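# Move the small gear from the tester into the parts tray

## Task

Lift the small gear out of the tester, set it down inside the parts tray, and finish with the gripper opened so the gear is no longer held.

## Robot and tools

ROBOT. There are two six-joint arms, each with a parallel two-finger gripper: left_arm, whose base sits at about (+0.043, +0.305, 0) m, and right_arm, at about (-0.031, -0.306, 0) m. The names do not refer to sides of any picture. All reported positions use one scene frame. Its origin is on the table surface midway between the arms, +x points out across the table, +z points up, and left_arm is on the +y side. A gripper's fingers extend along its own +z axis and close along its y axis. The reported end_effector_position is the point between the finger pads, roughly 1 cm short of the fingertips. It can be somewhat wrong, and more so when the arm is stretched far out.

ROW LAYOUT. Every command row is a single flat list of 14 numbers covering both arms, even if only one arm moves. The first 7 belong to left_arm and the next 7 to right_arm. Each block of 7 is shoulder, elbow, waist, wrist pitch, wrist yaw, wrist roll, then gripper opening. Always use this order. All 14 numbers must lie in [-1, 1].

The first six numbers of each block are joint offsets, not target angles, on a scaled unit. A value of 1.0 equals 1.258 rad for the shoulder, 1.238 rad for the elbow, 1.202 rad for the waist, 2.073 rad for wrist pitch, and 2.022 rad for wrist yaw and wrist roll. The seventh number is an absolute opening: +1 is fully open and -1 is closed.

JOINT RANGES (rad). Shoulder 0 to 3.142, elbow 0 to 3.142, waist -2.618 to 3.054, wrist pitch -1.571 to 1.571, wrist yaw -1.571 to 1.571, wrist roll -2.094 to 2.094. The real ends may differ by up to 0.036 rad. An action that would take a joint more than 0.036 rad outward past its range is rejected for both arms. If the first action of a call fails this check, or any action is malformed, the whole call is rejected and nothing moves. A joint pushed against its true end stops there, and the result reports "joint sent to its limit".

execute_actions(actions). This takes a list of actions. Each action is a list of 1 to 15 rows, and each row is applied for one control step of 1/30 s. If an action has fewer than 15 rows, its last row is repeated until 15 steps have run. Inside an action, every row's offsets are counted from the joint angles at the start of that action, not from the previous row. For the first action of a call, that means the angles in the last reported state. An empty list moves nothing and just returns the current state and images.

move(target, speed, blocking). target is one 14-number row. Its offsets are counted from the "Joint positions" in the most recent result that listed them. All joints travel together so that they finish at the same moment, which means grippers follow curved paths. Nothing avoids obstacles or the other arm. The path takes 0.5 to 10 s and is cut off after 10 s. speed, in rad/s from 0.01 to 2 (default 0.5), is the top speed of whichever joint has the farthest to go. Finger openings are sent at the start. Faster motion and targets set further past a contact both hit or press harder. With blocking=false the result comes back after 0.5 s while the arm keeps going. Until a later result shows the move has ended, call wait or stop before sending more rows or moves. The result ends with a "move:" line. It gives the outcome (done, off_target, moving, held, fault), limits=held or limits=none, and each arm's joint that is farthest from its target.

wait(seconds). Lets the simulation run for 0 to 10 s while the arms keep their last command. It returns early when a running move finishes.

stop(). Brakes a running move. The arm needs some distance to stop, and more when it is fast. The fingers keep moving.

zoom_image(camera, region). Gives a closer look at part of a camera's latest image. region is [x0, y0, x1, y1] in that image's pixels, measured from the top-left corner, and can be at most 504 by 504. The cameras are cam_head_left, cam_head_right, cam_high and cam_low, each 504x504, plus cam_left_wrist and cam_right_wrist, each 616x616 fisheye. Calibration matrices are supplied, but real poses can be slightly off.

read_manual(section). Returns only the licence text; it does not move anything. finished_scene(scene) takes the current scene's number, ends that scene for good, and reports whether the goal was met.

RESULTS. Each result has a state line giving each gripper's position in m and its quat_wxyz. "Joint positions" and "Joint velocities" list the six joints in row order and then the finger gap (0.094 m when fully open). "Joint targets" shows what the joints are currently being driven toward. grip_measured is the measured opening on the command scale, and it can be off by about 1 mm. "joint command not followed" means a clearance check changed some joint targets. FAULT lines report an arm stopping, and MOTOR HOT warns from 75 °C.

MOTION LIMITS. Each joint's target is kept close to its measured angle (waist 0.202, shoulder 0.258, elbow 0.238, wrist pitch 0.573, yaw and roll 0.522 rad). If a step would move a gripper more than 70 mm from where it is, all of that arm's targets are scaled back. As a result, large changes take several actions. An arm given zero offsets can slowly sag. To hold it in place, send offsets back to the angles you want, then zeros afterwards, and add more if it still falls short.

GRIPPING. To hold the gear, command an opening about 0.03 below its grip_measured; a smaller gap below grips more lightly. Something may briefly pull on a held part or shove loose items, so grip firmly enough not to lose it. At the end, open the gripper to release the gear inside the tray.

AVOID. Do not knock anything off the table; that fails the task. Do not let the arms collide or press on each other. Avoid drops, slips, fast impacts and hard pushes. Keep holding times short so motors do not overheat: at 90 °C an arm halts for 10 s, and at 100 °C it goes limp and falls. The robot keeps running on its last command while you compose each reply.

Each tool is called after "Emit:" in YAML: its name, and indented under it one key for each argument.

## Session

Emit:
execute_actions:
  actions: []

Scene clock: 0.00 s.
left_arm: end_effector_position=(+0.5688, +0.5079, +0.1008) grip_measured=+1.000 end_effector_quat_wxyz=(+0.108, -0.123, +0.718, +0.677) | right_arm: end_effector_position=(+0.1895, -0.1757, +0.1098) grip_measured=+1.000 end_effector_quat_wxyz=(+0.096, +0.140, +0.931, +0.324)
Joint names: [shoulder, elbow, waist, wrist pitch, wrist yaw, wrist roll]
Joint positions: left_arm=[ 2.642  2.112 -0.036 -0.525 -1.501  0.189  0.094] | right_arm=[ 1.086  0.683  0.355 -0.74  -0.558  0.573  0.094]
Joint velocities: left_arm=[-0.012  0.002 -0.002  0.022  0.051  0.022  0.   ] | right_arm=[ 0.007  0.007 -0.002  0.022 -0.11  -0.022  0.   ]
Motor temperatures (°C, as the motors report them): left_arm=[23 23 25 26 24 23] | right_arm=[26 25 24 24 22 25]
Joint targets: left_arm=[2.623 2.124 -0.036 -0.523 -1.518 0.185] | right_arm=[1.079 0.695 0.355 -0.734 -0.564 0.567]
camera_calibration (this result's frames):
cam_left_wrist: T_world_to_cam=[[0.624293, -0.0646552, -0.77851, -0.249085], [-0.686879, -0.520116, -0.507618, 0.747318], [-0.372095, 0.851645, -0.369115, -0.0866553], [0, 0, 0, 1]] pos_world=[0.636575, 0.446387, 0.153451]
cam_right_wrist: T_world_to_cam=[[0.0736614, -0.78691, -0.612655, -0.0854481], [-0.967832, -0.204598, 0.146426, 0.175743], [-0.240572, 0.582162, -0.776668, 0.35862], [0, 0, 0, 1]] pos_world=[0.262658, -0.240058, 0.200445]

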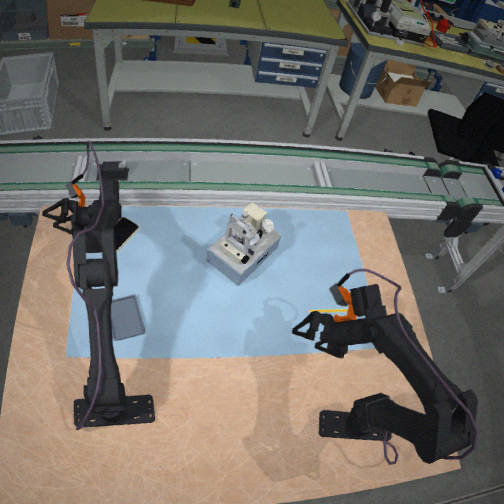

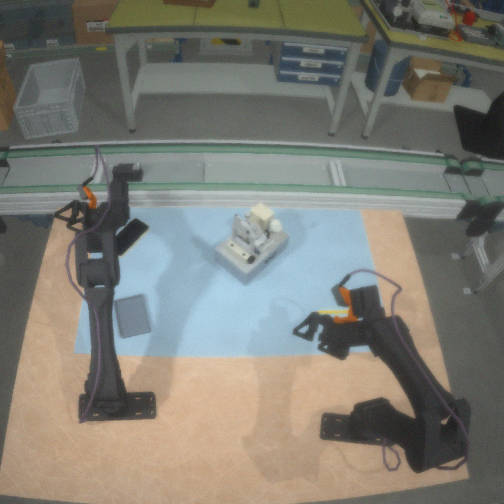

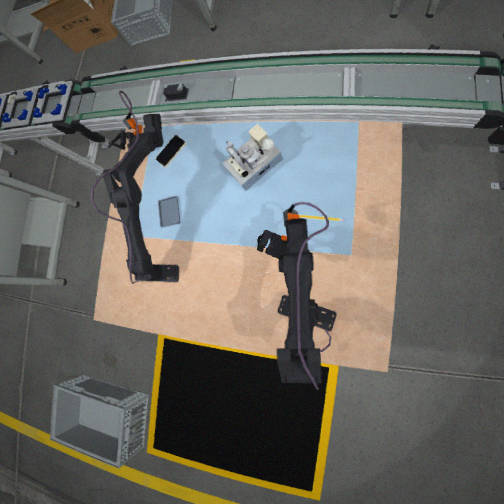

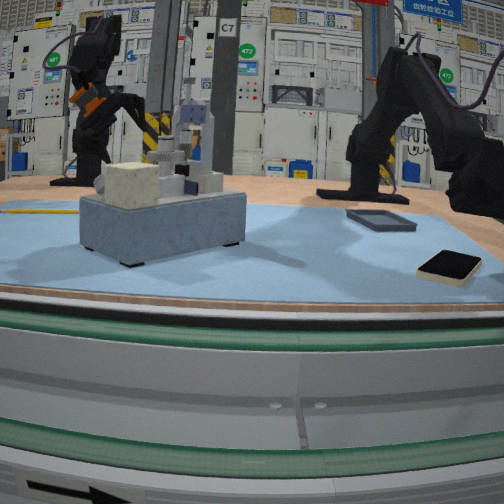

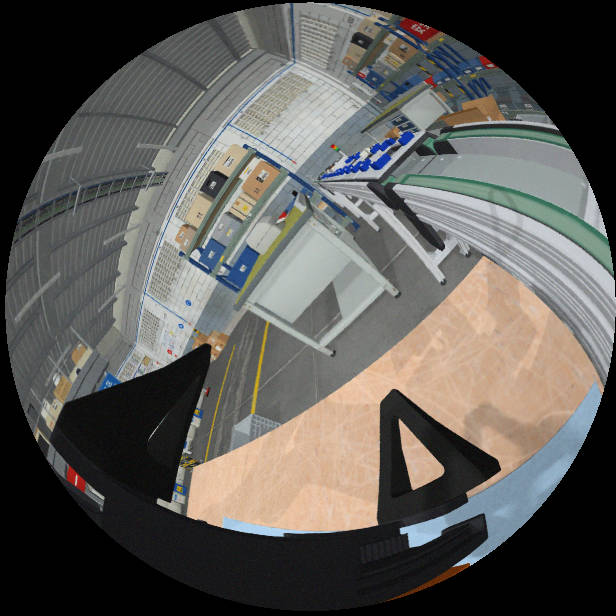

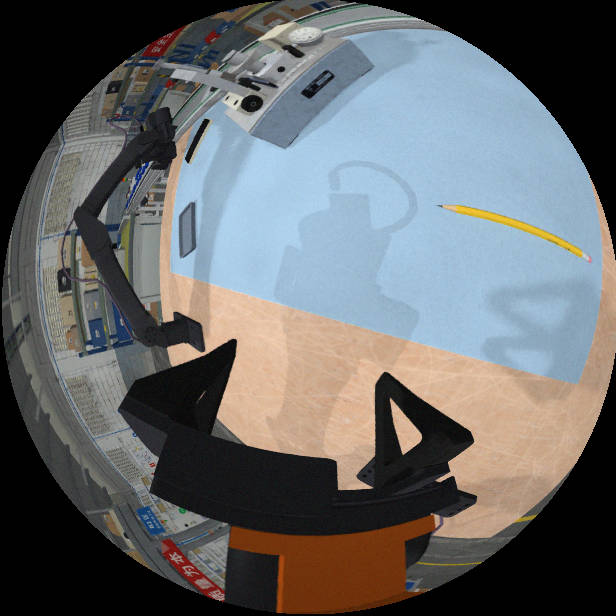

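Emit:
zoom_image:
  camera: "cam_high"
  region: [200, 110, 300, 200]

Emit:
zoom_image:
  camera: "cam_low"
  region: [80, 60, 280, 270]

Region (200, 110, 300, 200) of cam_high's 504x504 image, scaled by 5.040, with more detail than that image has; it fills the top 454 rows of this view, and the rest is white.

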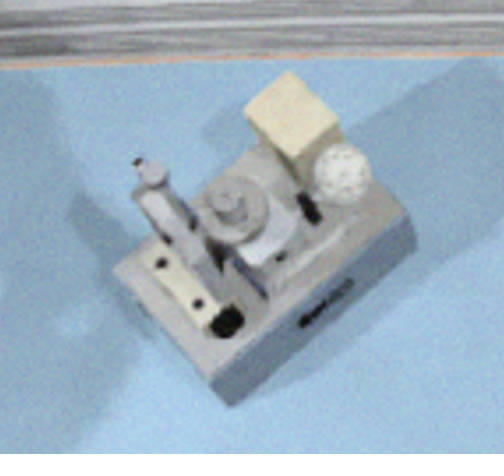

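Region (80, 60, 280, 270) of cam_low's 504x504 image, scaled by 2.400, with more detail than that image has; it fills the left 480 columns of this view, and the rest is white.

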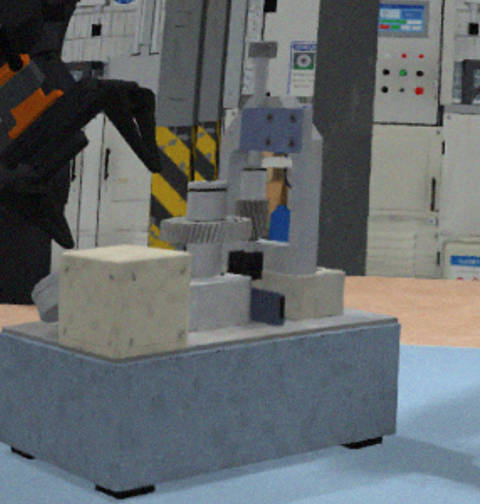

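Emit:
move:
  target: [-0.7,-0.8,-0.25,0.895,0.924,-0.093,-0.45,0.671,1.0,0.282,-0.072,0.276,-0.283,0.0]
  speed: 0.7

Scene clock: 5.93 s.
left_arm: end_effector_position=(+0.5088, +0.1228, +0.4179) grip_measured=-0.447 end_effector_quat_wxyz=(+0.865, +0.216, +0.413, -0.185) | right_arm: end_effector_position=(+0.4186, -0.0670, +0.2185) grip_measured=+0.003 end_effector_quat_wxyz=(+0.308, -0.225, +0.921, +0.081)
Joint names: [shoulder, elbow, waist, wrist pitch, wrist yaw, wrist roll]
Joint positions: left_arm=[ 1.785  1.129 -0.33   1.306  0.363  0.009  0.026] | right_arm=[ 1.928  1.89   0.688 -0.885 -0.008  0.007  0.047]
Joint velocities: left_arm=[-0.012 -0.007 -0.002 -0.022  0.022 -0.037 -0.   ] | right_arm=[-0.007 -0.007 -0.002  0.051 -0.037 -0.007 -0.   ]
Motor temperatures (°C, as the motors report them): left_arm=[27 24 25 27 24 23] | right_arm=[27 26 24 24 22 25]
Joint targets: left_arm=[1.762 1.121 -0.336 1.330 0.368 0.001] | right_arm=[1.930 1.921 0.695 -0.889 0.001 0.000]
move: off_target (left_arm, right_arm); limits=none; left_arm: farthest joint: the wrist pitch, 0.025 radians from its target (1.856 radians at the start); right_arm: farthest joint: the elbow, 0.031 radians from its target (1.238 radians at the start)
camera_calibration (this result's frames):
cam_left_wrist: T_world_to_cam=[[-0.684542, -0.727422, 0.0475319, 0.412463], [0.0414524, -0.103941, -0.993719, 0.448246], [0.727794, -0.678272, 0.101306, -0.232287], [0, 0, 0, 1]] pos_world=[0.432824, 0.189072, 0.449358]
cam_right_wrist: T_world_to_cam=[[0.657814, -0.743529, 0.120187, -0.35196], [-0.734835, -0.668572, -0.114144, 0.332114], [0.165223, -0.0132321, -0.986168, 0.270883], [0, 0, 0, 1]] pos_world=[0.430817, -0.0360665, 0.347346]

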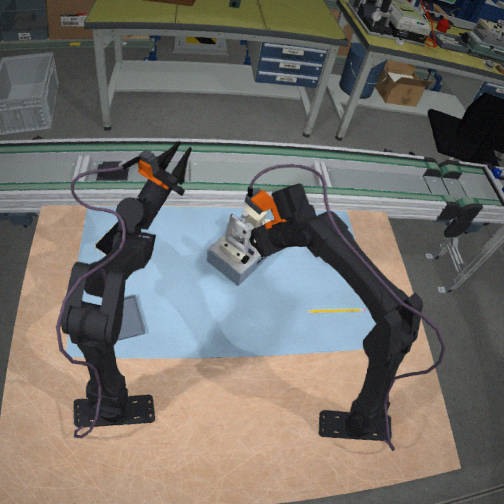

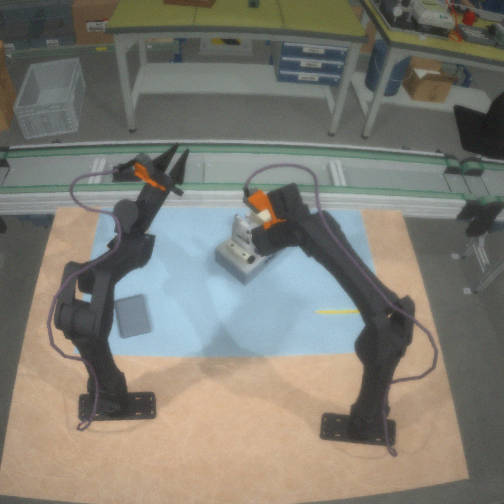

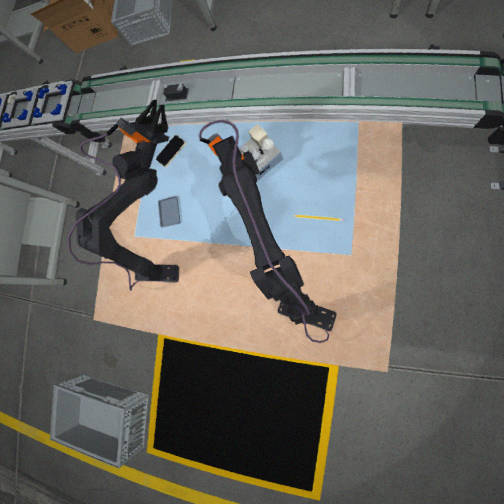

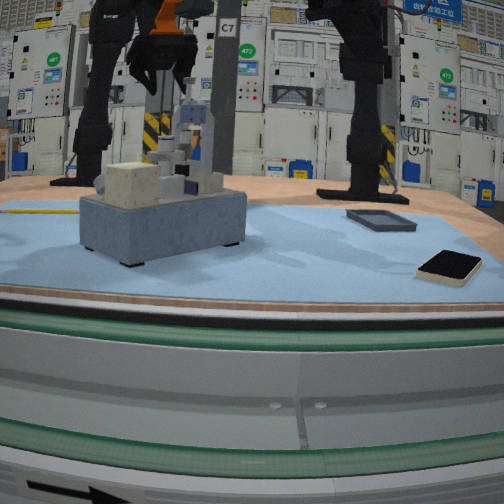

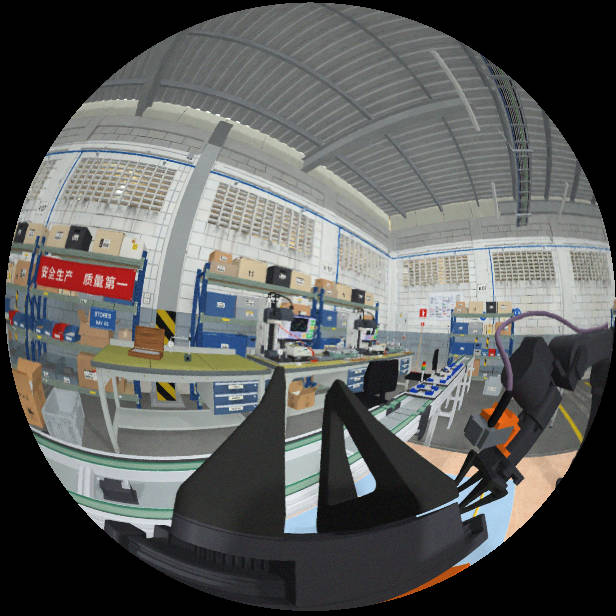

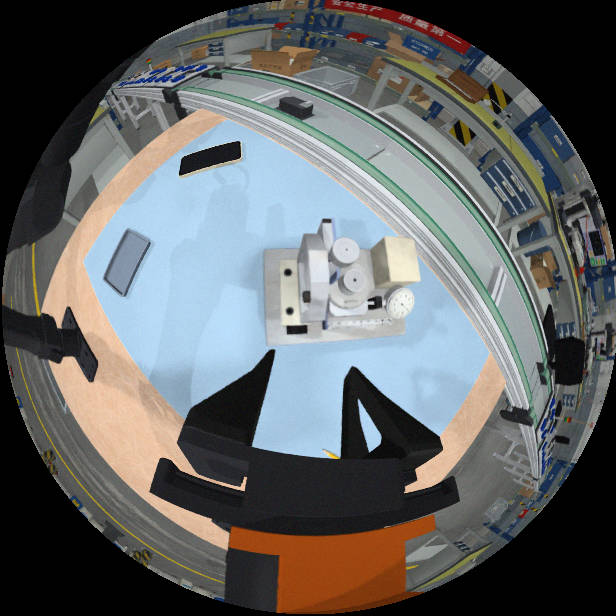

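Emit:
move:
  target: [0.05,-0.32,-0.1,0,0,0,-0.45,0.08,0.17,0,0,0,0,0.0]
  speed: 0.5

Emit:
move:
  target: [0.14,0.025,-0.13,0.01,0,0,-0.45,0.11,0.105,0,0.02,0,0,0.0]
  speed: 0.3

Scene clock: 7.33 s.
left_arm: end_effector_position=(+0.4771, +0.0745, +0.2215) grip_measured=-0.447 end_effector_quat_wxyz=(+0.724, +0.252, +0.593, -0.246) | right_arm: end_effector_position=(+0.4486, -0.0513, +0.2419) grip_measured=+0.003 end_effector_quat_wxyz=(+0.345, -0.222, +0.908, +0.090)
Joint names: [shoulder, elbow, waist, wrist pitch, wrist yaw, wrist roll]
Joint positions: left_arm=[ 1.85   0.733 -0.443  1.301  0.363  0.009  0.026] | right_arm=[ 2.024  2.071  0.688 -0.888 -0.008  0.007  0.047]
Joint velocities: left_arm=[-0.012 -0.007 -0.012  0.007 -0.022 -0.022 -0.001] | right_arm=[ 0.002 -0.002 -0.007  0.022 -0.007  0.007  0.001]
Motor temperatures (°C, as the motors report them): left_arm=[27 24 25 27 24 23] | right_arm=[27 27 24 25 22 25]
Joint targets: left_arm=[1.848 0.733 -0.450 1.306 0.363 0.009] | right_arm=[2.028 2.100 0.688 -0.885 -0.008 0.007]
move: off_target (right_arm); limits=none; left_arm: farthest joint: the waist, 0.007 radians from its target (0.120 radians at the start); right_arm: farthest joint: the elbow, 0.030 radians from its target (0.211 radians at the start)
camera_calibration (this result's frames):
cam_left_wrist: T_world_to_cam=[[-0.694006, -0.671237, 0.260377, 0.318225], [-0.394892, 0.0524883, -0.917227, 0.428896], [0.60201, -0.739382, -0.301493, -0.0683087], [0, 0, 0, 1]] pos_world=[0.43134, 0.140586, 0.289942]
cam_right_wrist: T_world_to_cam=[[0.64848, -0.748422, 0.139061, -0.363444], [-0.723821, -0.662799, -0.191786, 0.381478], [0.235706, 0.023714, -0.971535, 0.255954], [0, 0, 0, 1]] pos_world=[0.451478, -0.0252365, 0.372372]

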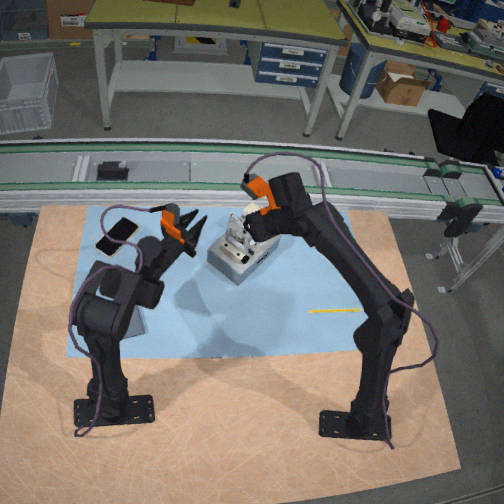

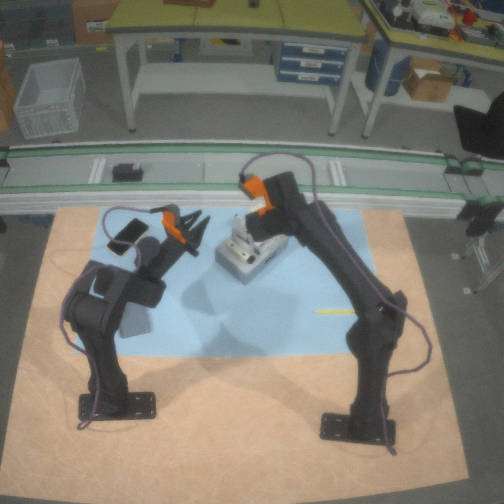

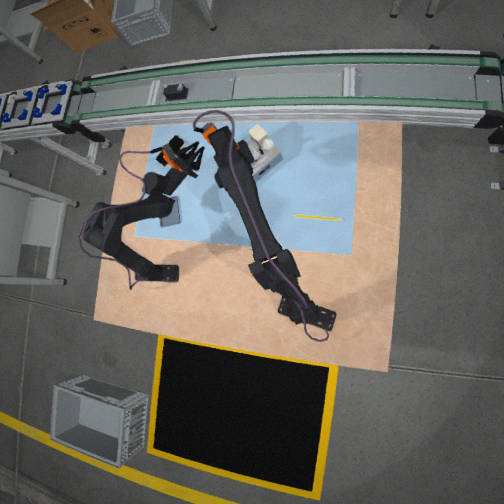

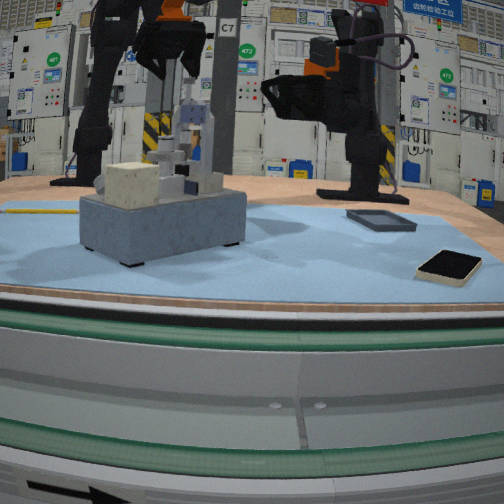

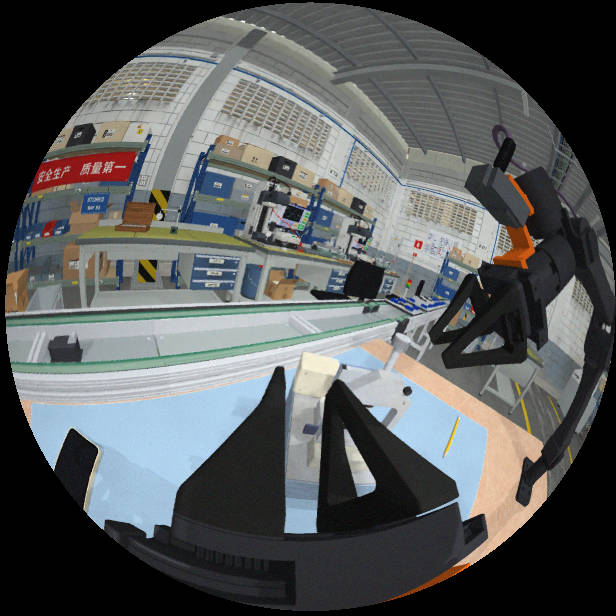

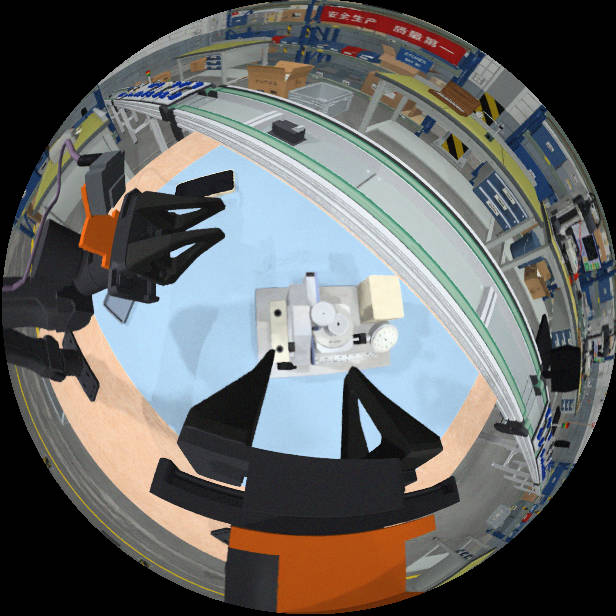

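Scene clock: 8.50 s.
left_arm: end_effector_position=(+0.4477, +0.0057, +0.1396) grip_measured=-0.447 end_effector_quat_wxyz=(+0.646, +0.303, +0.635, -0.297) | right_arm: end_effector_position=(+0.4766, -0.0366, +0.2122) grip_measured=+0.003 end_effector_quat_wxyz=(+0.339, -0.222, +0.910, +0.089)
Joint names: [shoulder, elbow, waist, wrist pitch, wrist yaw, wrist roll]
Joint positions: left_arm=[ 2.028  0.738 -0.595  1.302  0.363  0.009  0.026] | right_arm=[ 2.162  2.171  0.688 -0.864 -0.008  0.007  0.047]
Joint velocities: left_arm=[-0.002 -0.007  0.022  0.007  0.007 -0.066 -0.   ] | right_arm=[-0.002  0.007 -0.012 -0.007 -0.051  0.037 -0.001]
Motor temperatures (°C, as the motors report them): left_arm=[27 24 25 27 24 23] | right_arm=[28 27 24 25 22 25]
Joint targets: left_arm=[2.027 0.763 -0.599 1.322 0.364 0.009] | right_arm=[2.162 2.200 0.688 -0.847 -0.008 0.007]
move: off_target (left_arm, right_arm); limits=none; left_arm: farthest joint: the elbow, 0.026 radians from its target (0.031 radians at the start); right_arm: farthest joint: the elbow, 0.030 radians from its target (0.130 radians at the start)
camera_calibration (this result's frames):
cam_left_wrist: T_world_to_cam=[[-0.743616, -0.583285, 0.326824, 0.285402], [-0.513691, 0.185529, -0.837676, 0.387158], [0.427968, -0.790796, -0.437591, -0.0290012], [0, 0, 0, 1]] pos_world=[0.42352, 0.0717072, 0.218346]
cam_right_wrist: T_world_to_cam=[[0.650153, -0.747545, 0.135932, -0.366572], [-0.726074, -0.66398, -0.178738, 0.403976], [0.223871, 0.0175103, -0.974461, 0.226191], [0, 0, 0, 1]] pos_world=[0.481007, -0.0097578, 0.342449]

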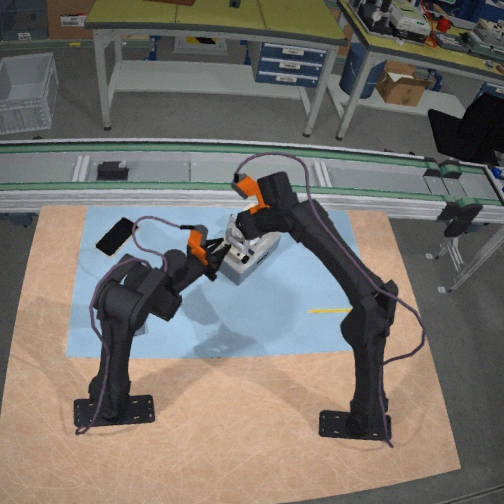

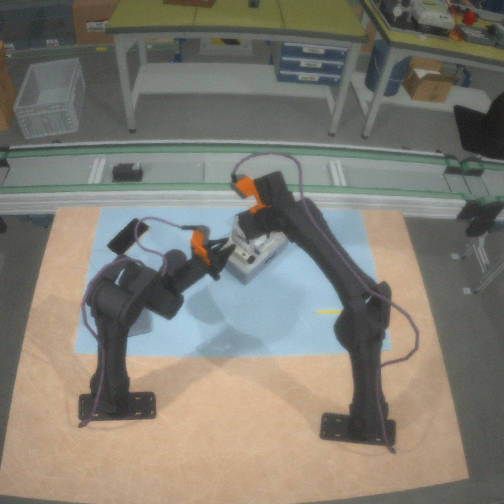

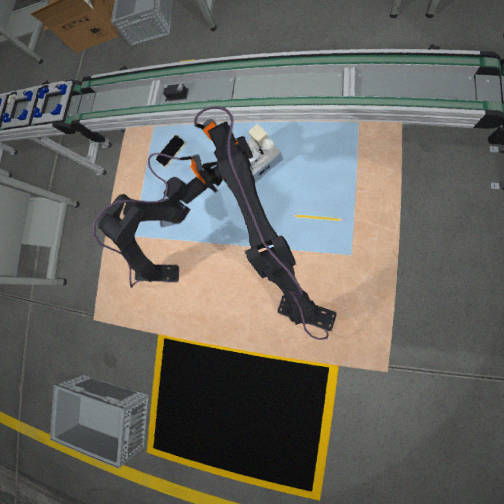

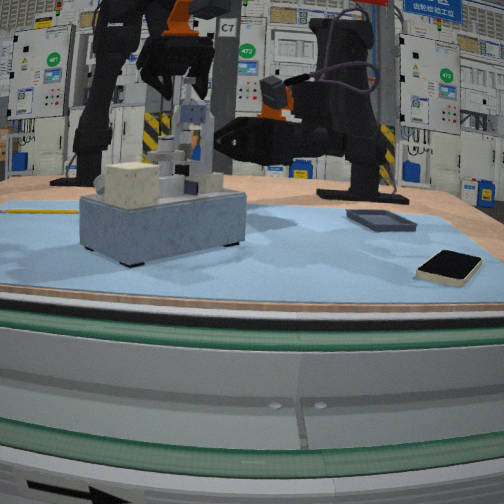

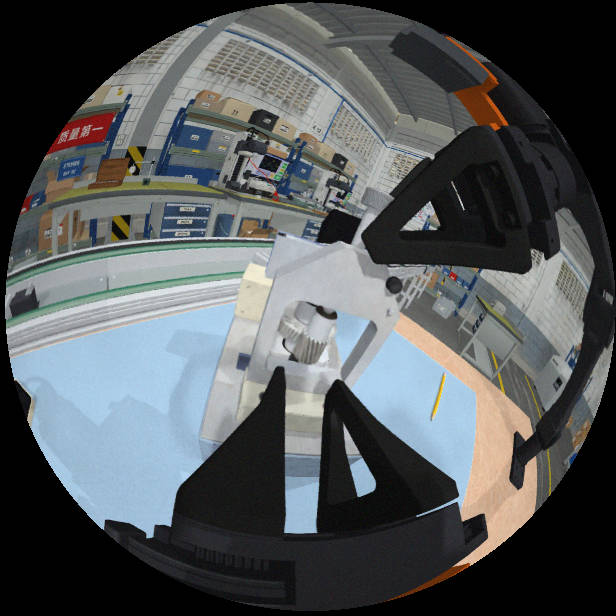

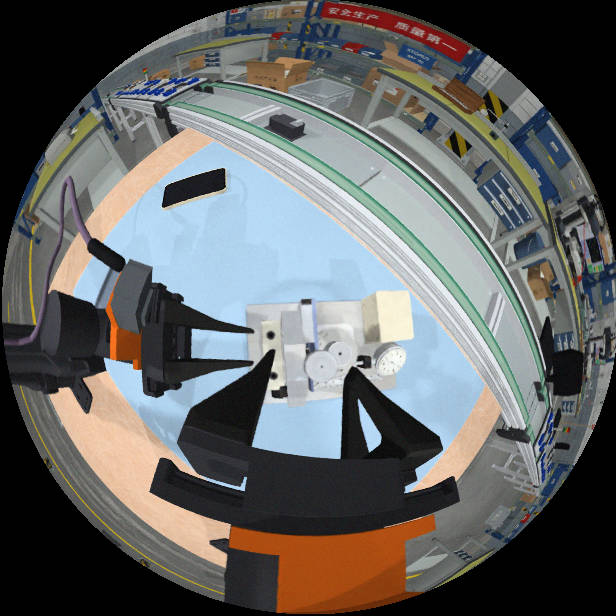

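Emit:
move:
  target: [0,0.02,0,0.01,0,0,-0.45,0.04,0.1,0.01,0.01,0,0,0.0]
  speed: 0.2

Emit:
move:
  target: [0,0.02,0,0.01,0,0,-0.45,0,0.025,0,0.005,0,0,-1]
  speed: 0.1

Emit:
zoom_image:
  camera: "cam_low"
  region: [120, 40, 320, 210]

Scene clock: 9.67 s.
left_arm: end_effector_position=(+0.4477, +0.0057, +0.1396) grip_measured=-0.447 end_effector_quat_wxyz=(+0.646, +0.303, +0.635, -0.297) | right_arm: end_effector_position=(+0.4914, -0.0288, +0.2266) grip_measured=+0.003 end_effector_quat_wxyz=(+0.364, -0.220, +0.900, +0.095)
Joint names: [shoulder, elbow, waist, wrist pitch, wrist yaw, wrist roll]
Joint positions: left_arm=[ 2.028  0.738 -0.595  1.302  0.363  0.009  0.026] | right_arm=[ 2.208  2.266  0.688 -0.858 -0.008  0.007  0.047]
Joint velocities: left_arm=[-0.022 -0.017 -0.007 -0.037 -0.051 -0.007  0.001] | right_arm=[-0.002  0.002  0.007  0.022  0.022 -0.037 -0.001]
Motor temperatures (°C, as the motors report them): left_arm=[27 25 25 27 24 23] | right_arm=[28 27 24 25 22 25]
Joint targets: left_arm=[2.028 0.763 -0.595 1.322 0.363 0.009] | right_arm=[2.213 2.294 0.700 -0.843 -0.008 0.007]
move: off_target (left_arm, right_arm); limits=none; left_arm: farthest joint: the elbow, 0.025 radians from its target (0.025 radians at the start); right_arm: farthest joint: the elbow, 0.029 radians from its target (0.124 radians at the start)
camera_calibration (this result's frames):
cam_left_wrist: T_world_to_cam=[[-0.743616, -0.583285, 0.326824, 0.285402], [-0.513691, 0.185529, -0.837676, 0.387158], [0.427968, -0.790796, -0.437591, -0.0290012], [0, 0, 0, 1]] pos_world=[0.42352, 0.0717072, 0.218346]
cam_right_wrist: T_world_to_cam=[[0.643136, -0.751223, 0.148457, -0.371862], [-0.715955, -0.658676, -0.231419, 0.429628], [0.271632, 0.0425457, -0.96146, 0.211043], [0, 0, 0, 1]] pos_world=[0.489426, -0.00534483, 0.357539]

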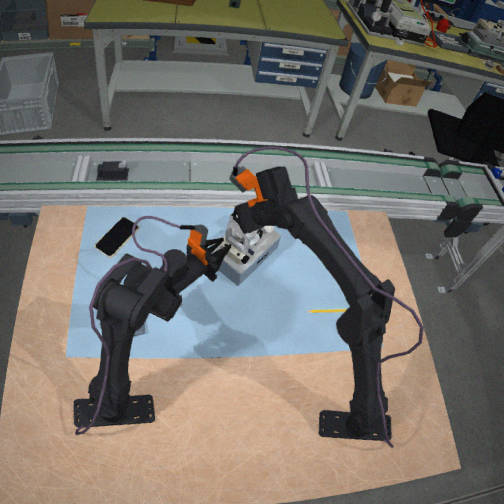

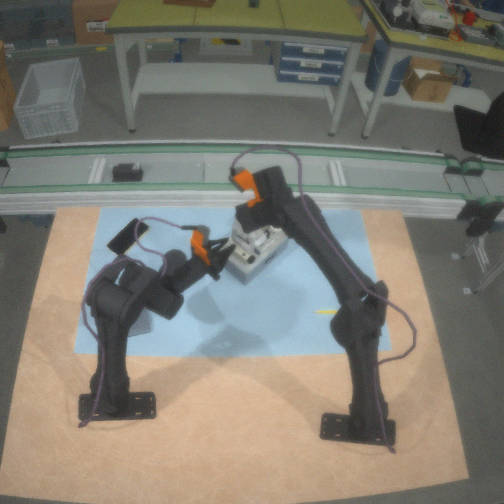

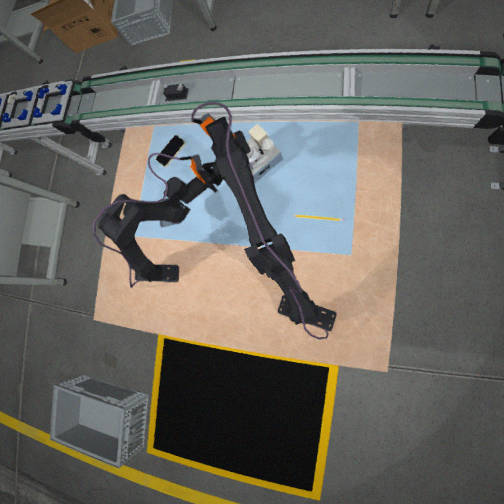

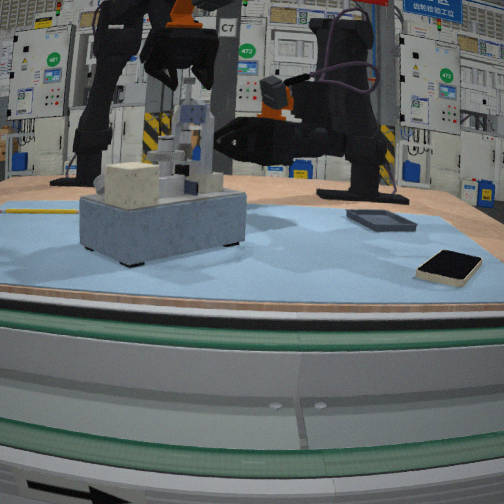

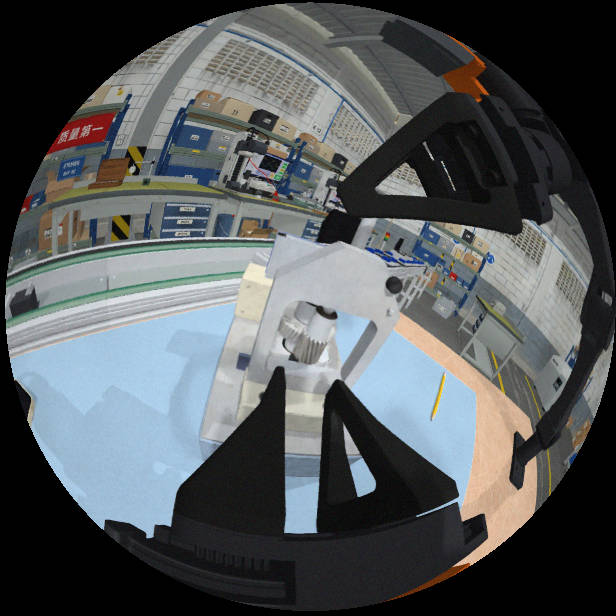

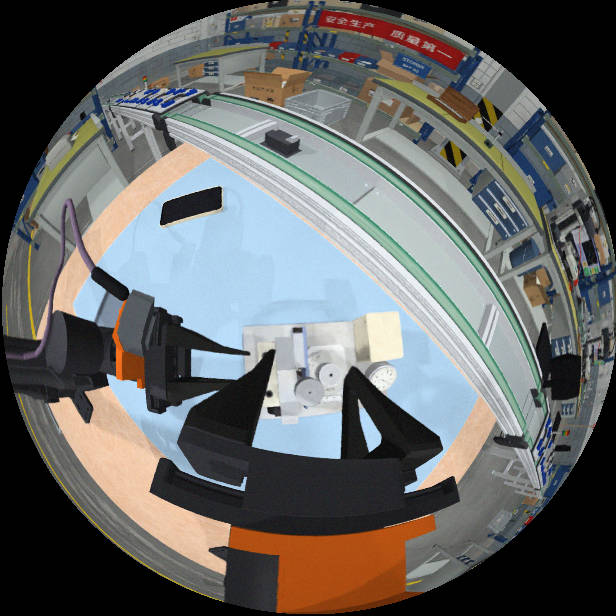

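Scene clock: 10.37 s.
left_arm: end_effector_position=(+0.4477, +0.0057, +0.1396) grip_measured=-0.447 end_effector_quat_wxyz=(+0.646, +0.303, +0.635, -0.297) | right_arm: end_effector_position=(+0.4913, -0.0285, +0.2266) grip_measured=-0.722 end_effector_quat_wxyz=(+0.364, -0.221, +0.900, +0.096)
Joint names: [shoulder, elbow, waist, wrist pitch, wrist yaw, wrist roll]
Joint positions: left_arm=[ 2.028  0.738 -0.595  1.302  0.363  0.009  0.026] | right_arm=[ 2.208  2.266  0.688 -0.858 -0.01   0.006  0.013]
Joint velocities: left_arm=[-0.002 -0.022  0.002 -0.022 -0.066  0.007 -0.001] | right_arm=[ 0.002 -0.002 -0.012  0.066  0.022 -0.022 -0.001]
Motor temperatures (°C, as the motors report them): left_arm=[27 25 25 27 24 23] | right_arm=[29 27 24 25 22 25]
Joint targets: left_arm=[2.028 0.763 -0.595 1.322 0.363 0.009] | right_arm=[2.208 2.297 0.688 -0.847 -0.009 0.007]
move: off_target (left_arm, right_arm); limits=none; left_arm: farthest joint: the elbow, 0.025 radians from its target (0.025 radians at the start); right_arm: farthest joint: the elbow, 0.031 radians from its target (0.031 radians at the start)
camera_calibration (this result's frames):
cam_left_wrist: T_world_to_cam=[[-0.743616, -0.583285, 0.326824, 0.285402], [-0.513691, 0.185529, -0.837676, 0.387158], [0.427968, -0.790796, -0.437591, -0.0290012], [0, 0, 0, 1]] pos_world=[0.42352, 0.0717072, 0.218346]
cam_right_wrist: T_world_to_cam=[[0.644788, -0.749914, 0.147909, -0.372184], [-0.714596, -0.660095, -0.231573, 0.429038], [0.271294, 0.0436198, -0.961508, 0.211284], [0, 0, 0, 1]] pos_world=[0.489249, -0.00511588, 0.357554]

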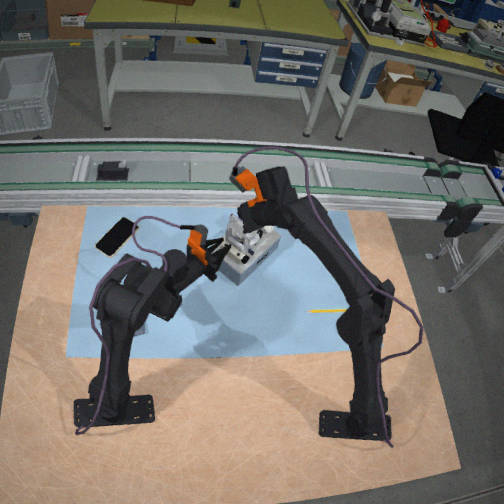

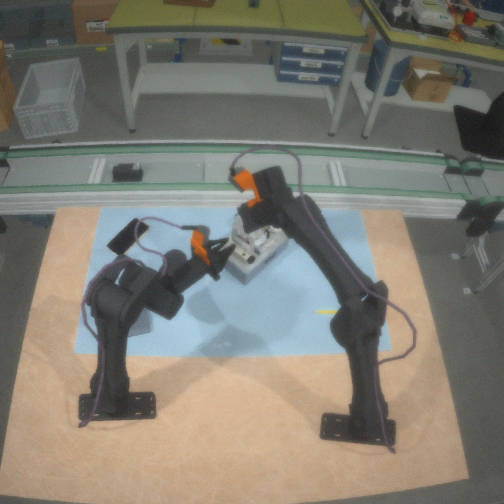

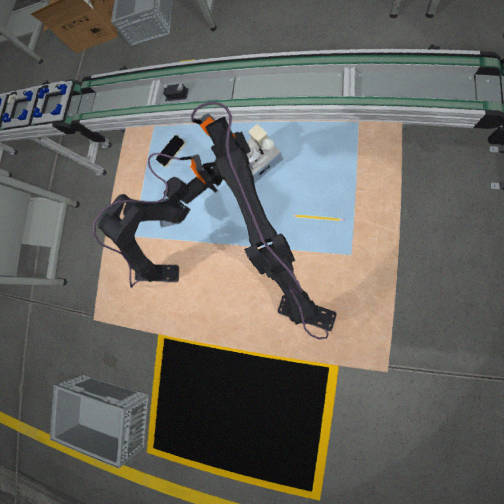

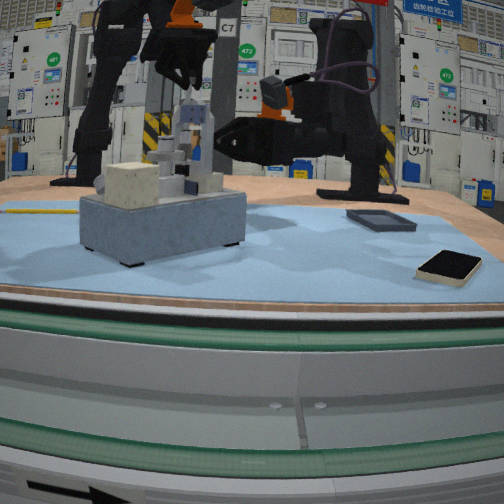

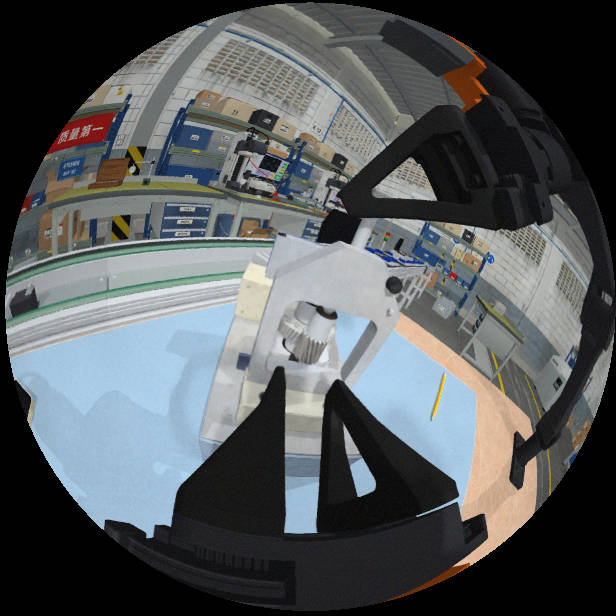

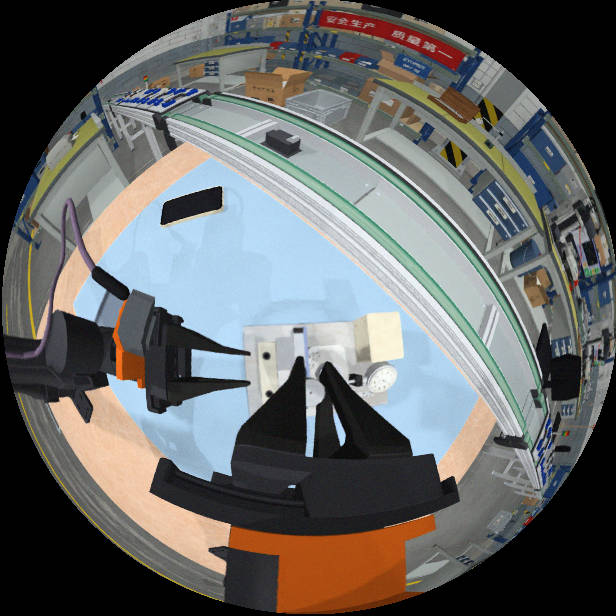

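Region (120, 40, 320, 210) of cam_low's 504x504 image, scaled by 2.520, with more detail than that image has; it fills the top 428 rows of this view, and the rest is white.

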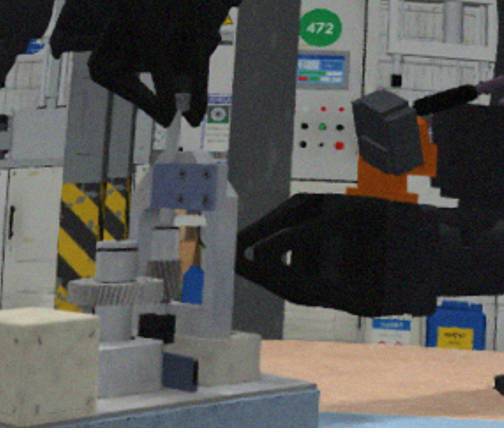

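Emit:
move:
  target: [0,0.02,0,0.01,0,0,-0.45,0.07,0.40,0,-0.155,0,0,-1]
  speed: 0.2

Emit:
zoom_image:
  camera: "cam_left_wrist"
  region: [200, 220, 440, 460]

Scene clock: 13.33 s.
left_arm: end_effector_position=(+0.4477, +0.0057, +0.1396) grip_measured=-0.447 end_effector_quat_wxyz=(+0.646, +0.303, +0.635, -0.297) | right_arm: end_effector_position=(+0.4904, -0.0290, +0.2459) grip_measured=-0.722 end_effector_quat_wxyz=(+0.342, -0.223, +0.909, +0.090)
Joint names: [shoulder, elbow, waist, wrist pitch, wrist yaw, wrist roll]
Joint positions: left_arm=[ 2.028  0.738 -0.595  1.302  0.363  0.009  0.026] | right_arm=[ 2.379  2.687  0.688 -1.157 -0.01   0.006  0.013]
Joint velocities: left_arm=[ 0.007  0.002 -0.037 -0.022  0.037 -0.037  0.   ] | right_arm=[-0.012  0.012 -0.007 -0.037  0.066 -0.022 -0.001]
Motor temperatures (°C, as the motors report them): left_arm=[27 25 25 28 24 23] | right_arm=[31 28 24 25 22 25]
Joint targets: left_arm=[2.028 0.763 -0.595 1.322 0.363 0.009] | right_arm=[2.296 2.762 0.688 -1.179 -0.010 0.006]
move: off_target (left_arm, right_arm); limits=none; left_arm: farthest joint: the elbow, 0.025 radians from its target (0.025 radians at the start); right_arm: farthest joint: the shoulder, 0.083 radians from its target (0.088 radians at the start)
camera_calibration (this result's frames):
cam_left_wrist: T_world_to_cam=[[-0.743616, -0.583285, 0.326824, 0.285402], [-0.513691, 0.185529, -0.837676, 0.387158], [0.427968, -0.790796, -0.437591, -0.0290012], [0, 0, 0, 1]] pos_world=[0.42352, 0.0717072, 0.218346]
cam_right_wrist: T_world_to_cam=[[0.650947, -0.746686, 0.136852, -0.375035], [-0.723616, -0.664823, -0.185446, 0.425539], [0.229453, 0.0216873, -0.973078, 0.252874], [0, 0, 0, 1]] pos_world=[0.494032, -0.00260887, 0.376305]

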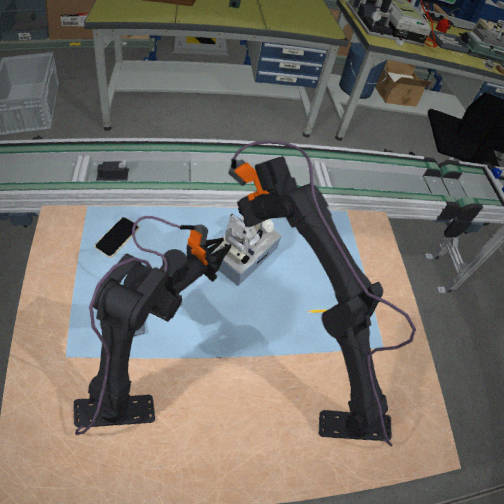

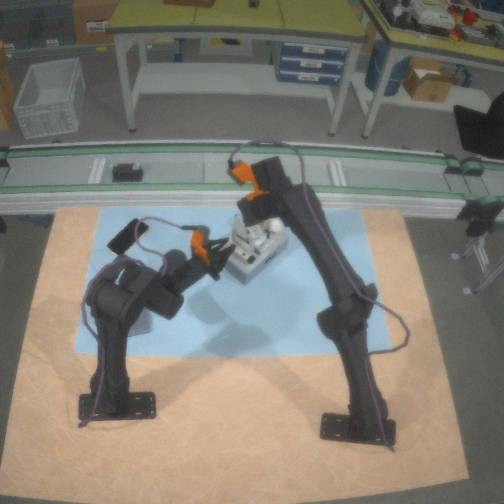

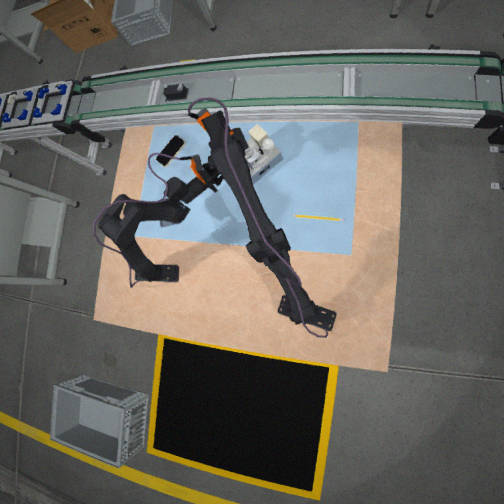

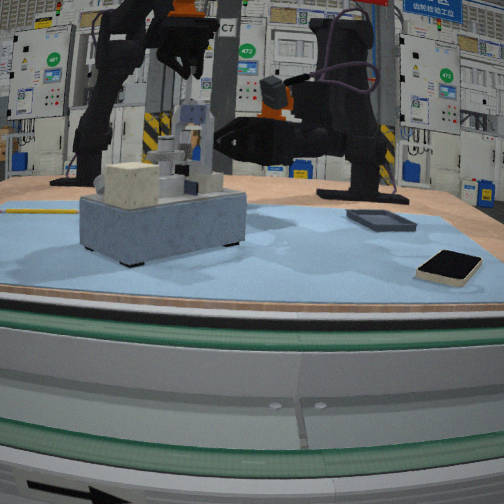

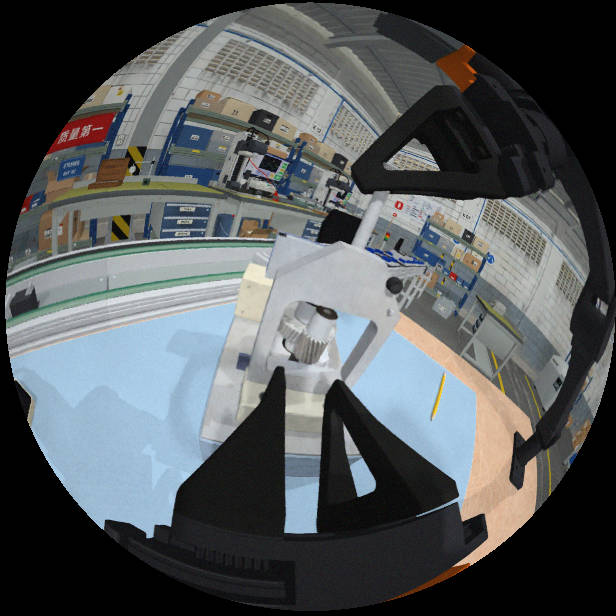

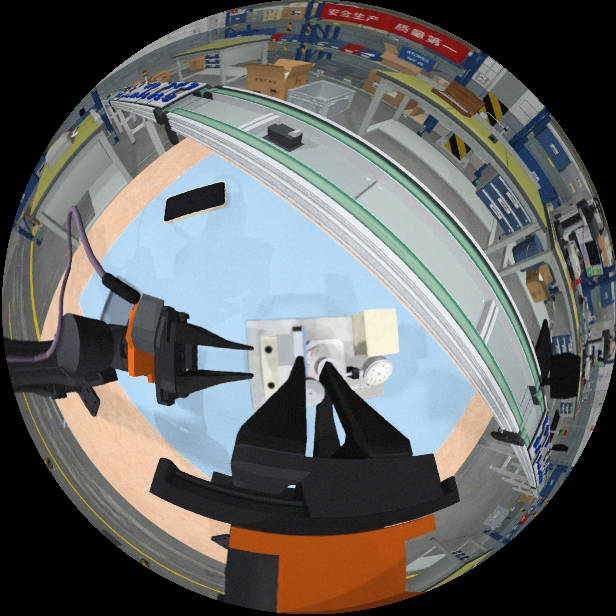

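Region (200, 220, 440, 460) of cam_left_wrist's 616x616 image, scaled by 2.100, with more detail than that image has.

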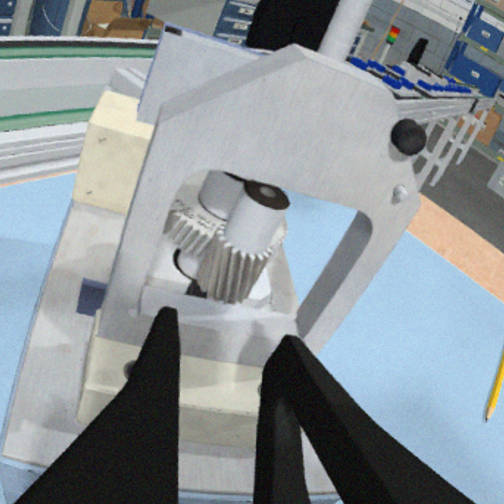

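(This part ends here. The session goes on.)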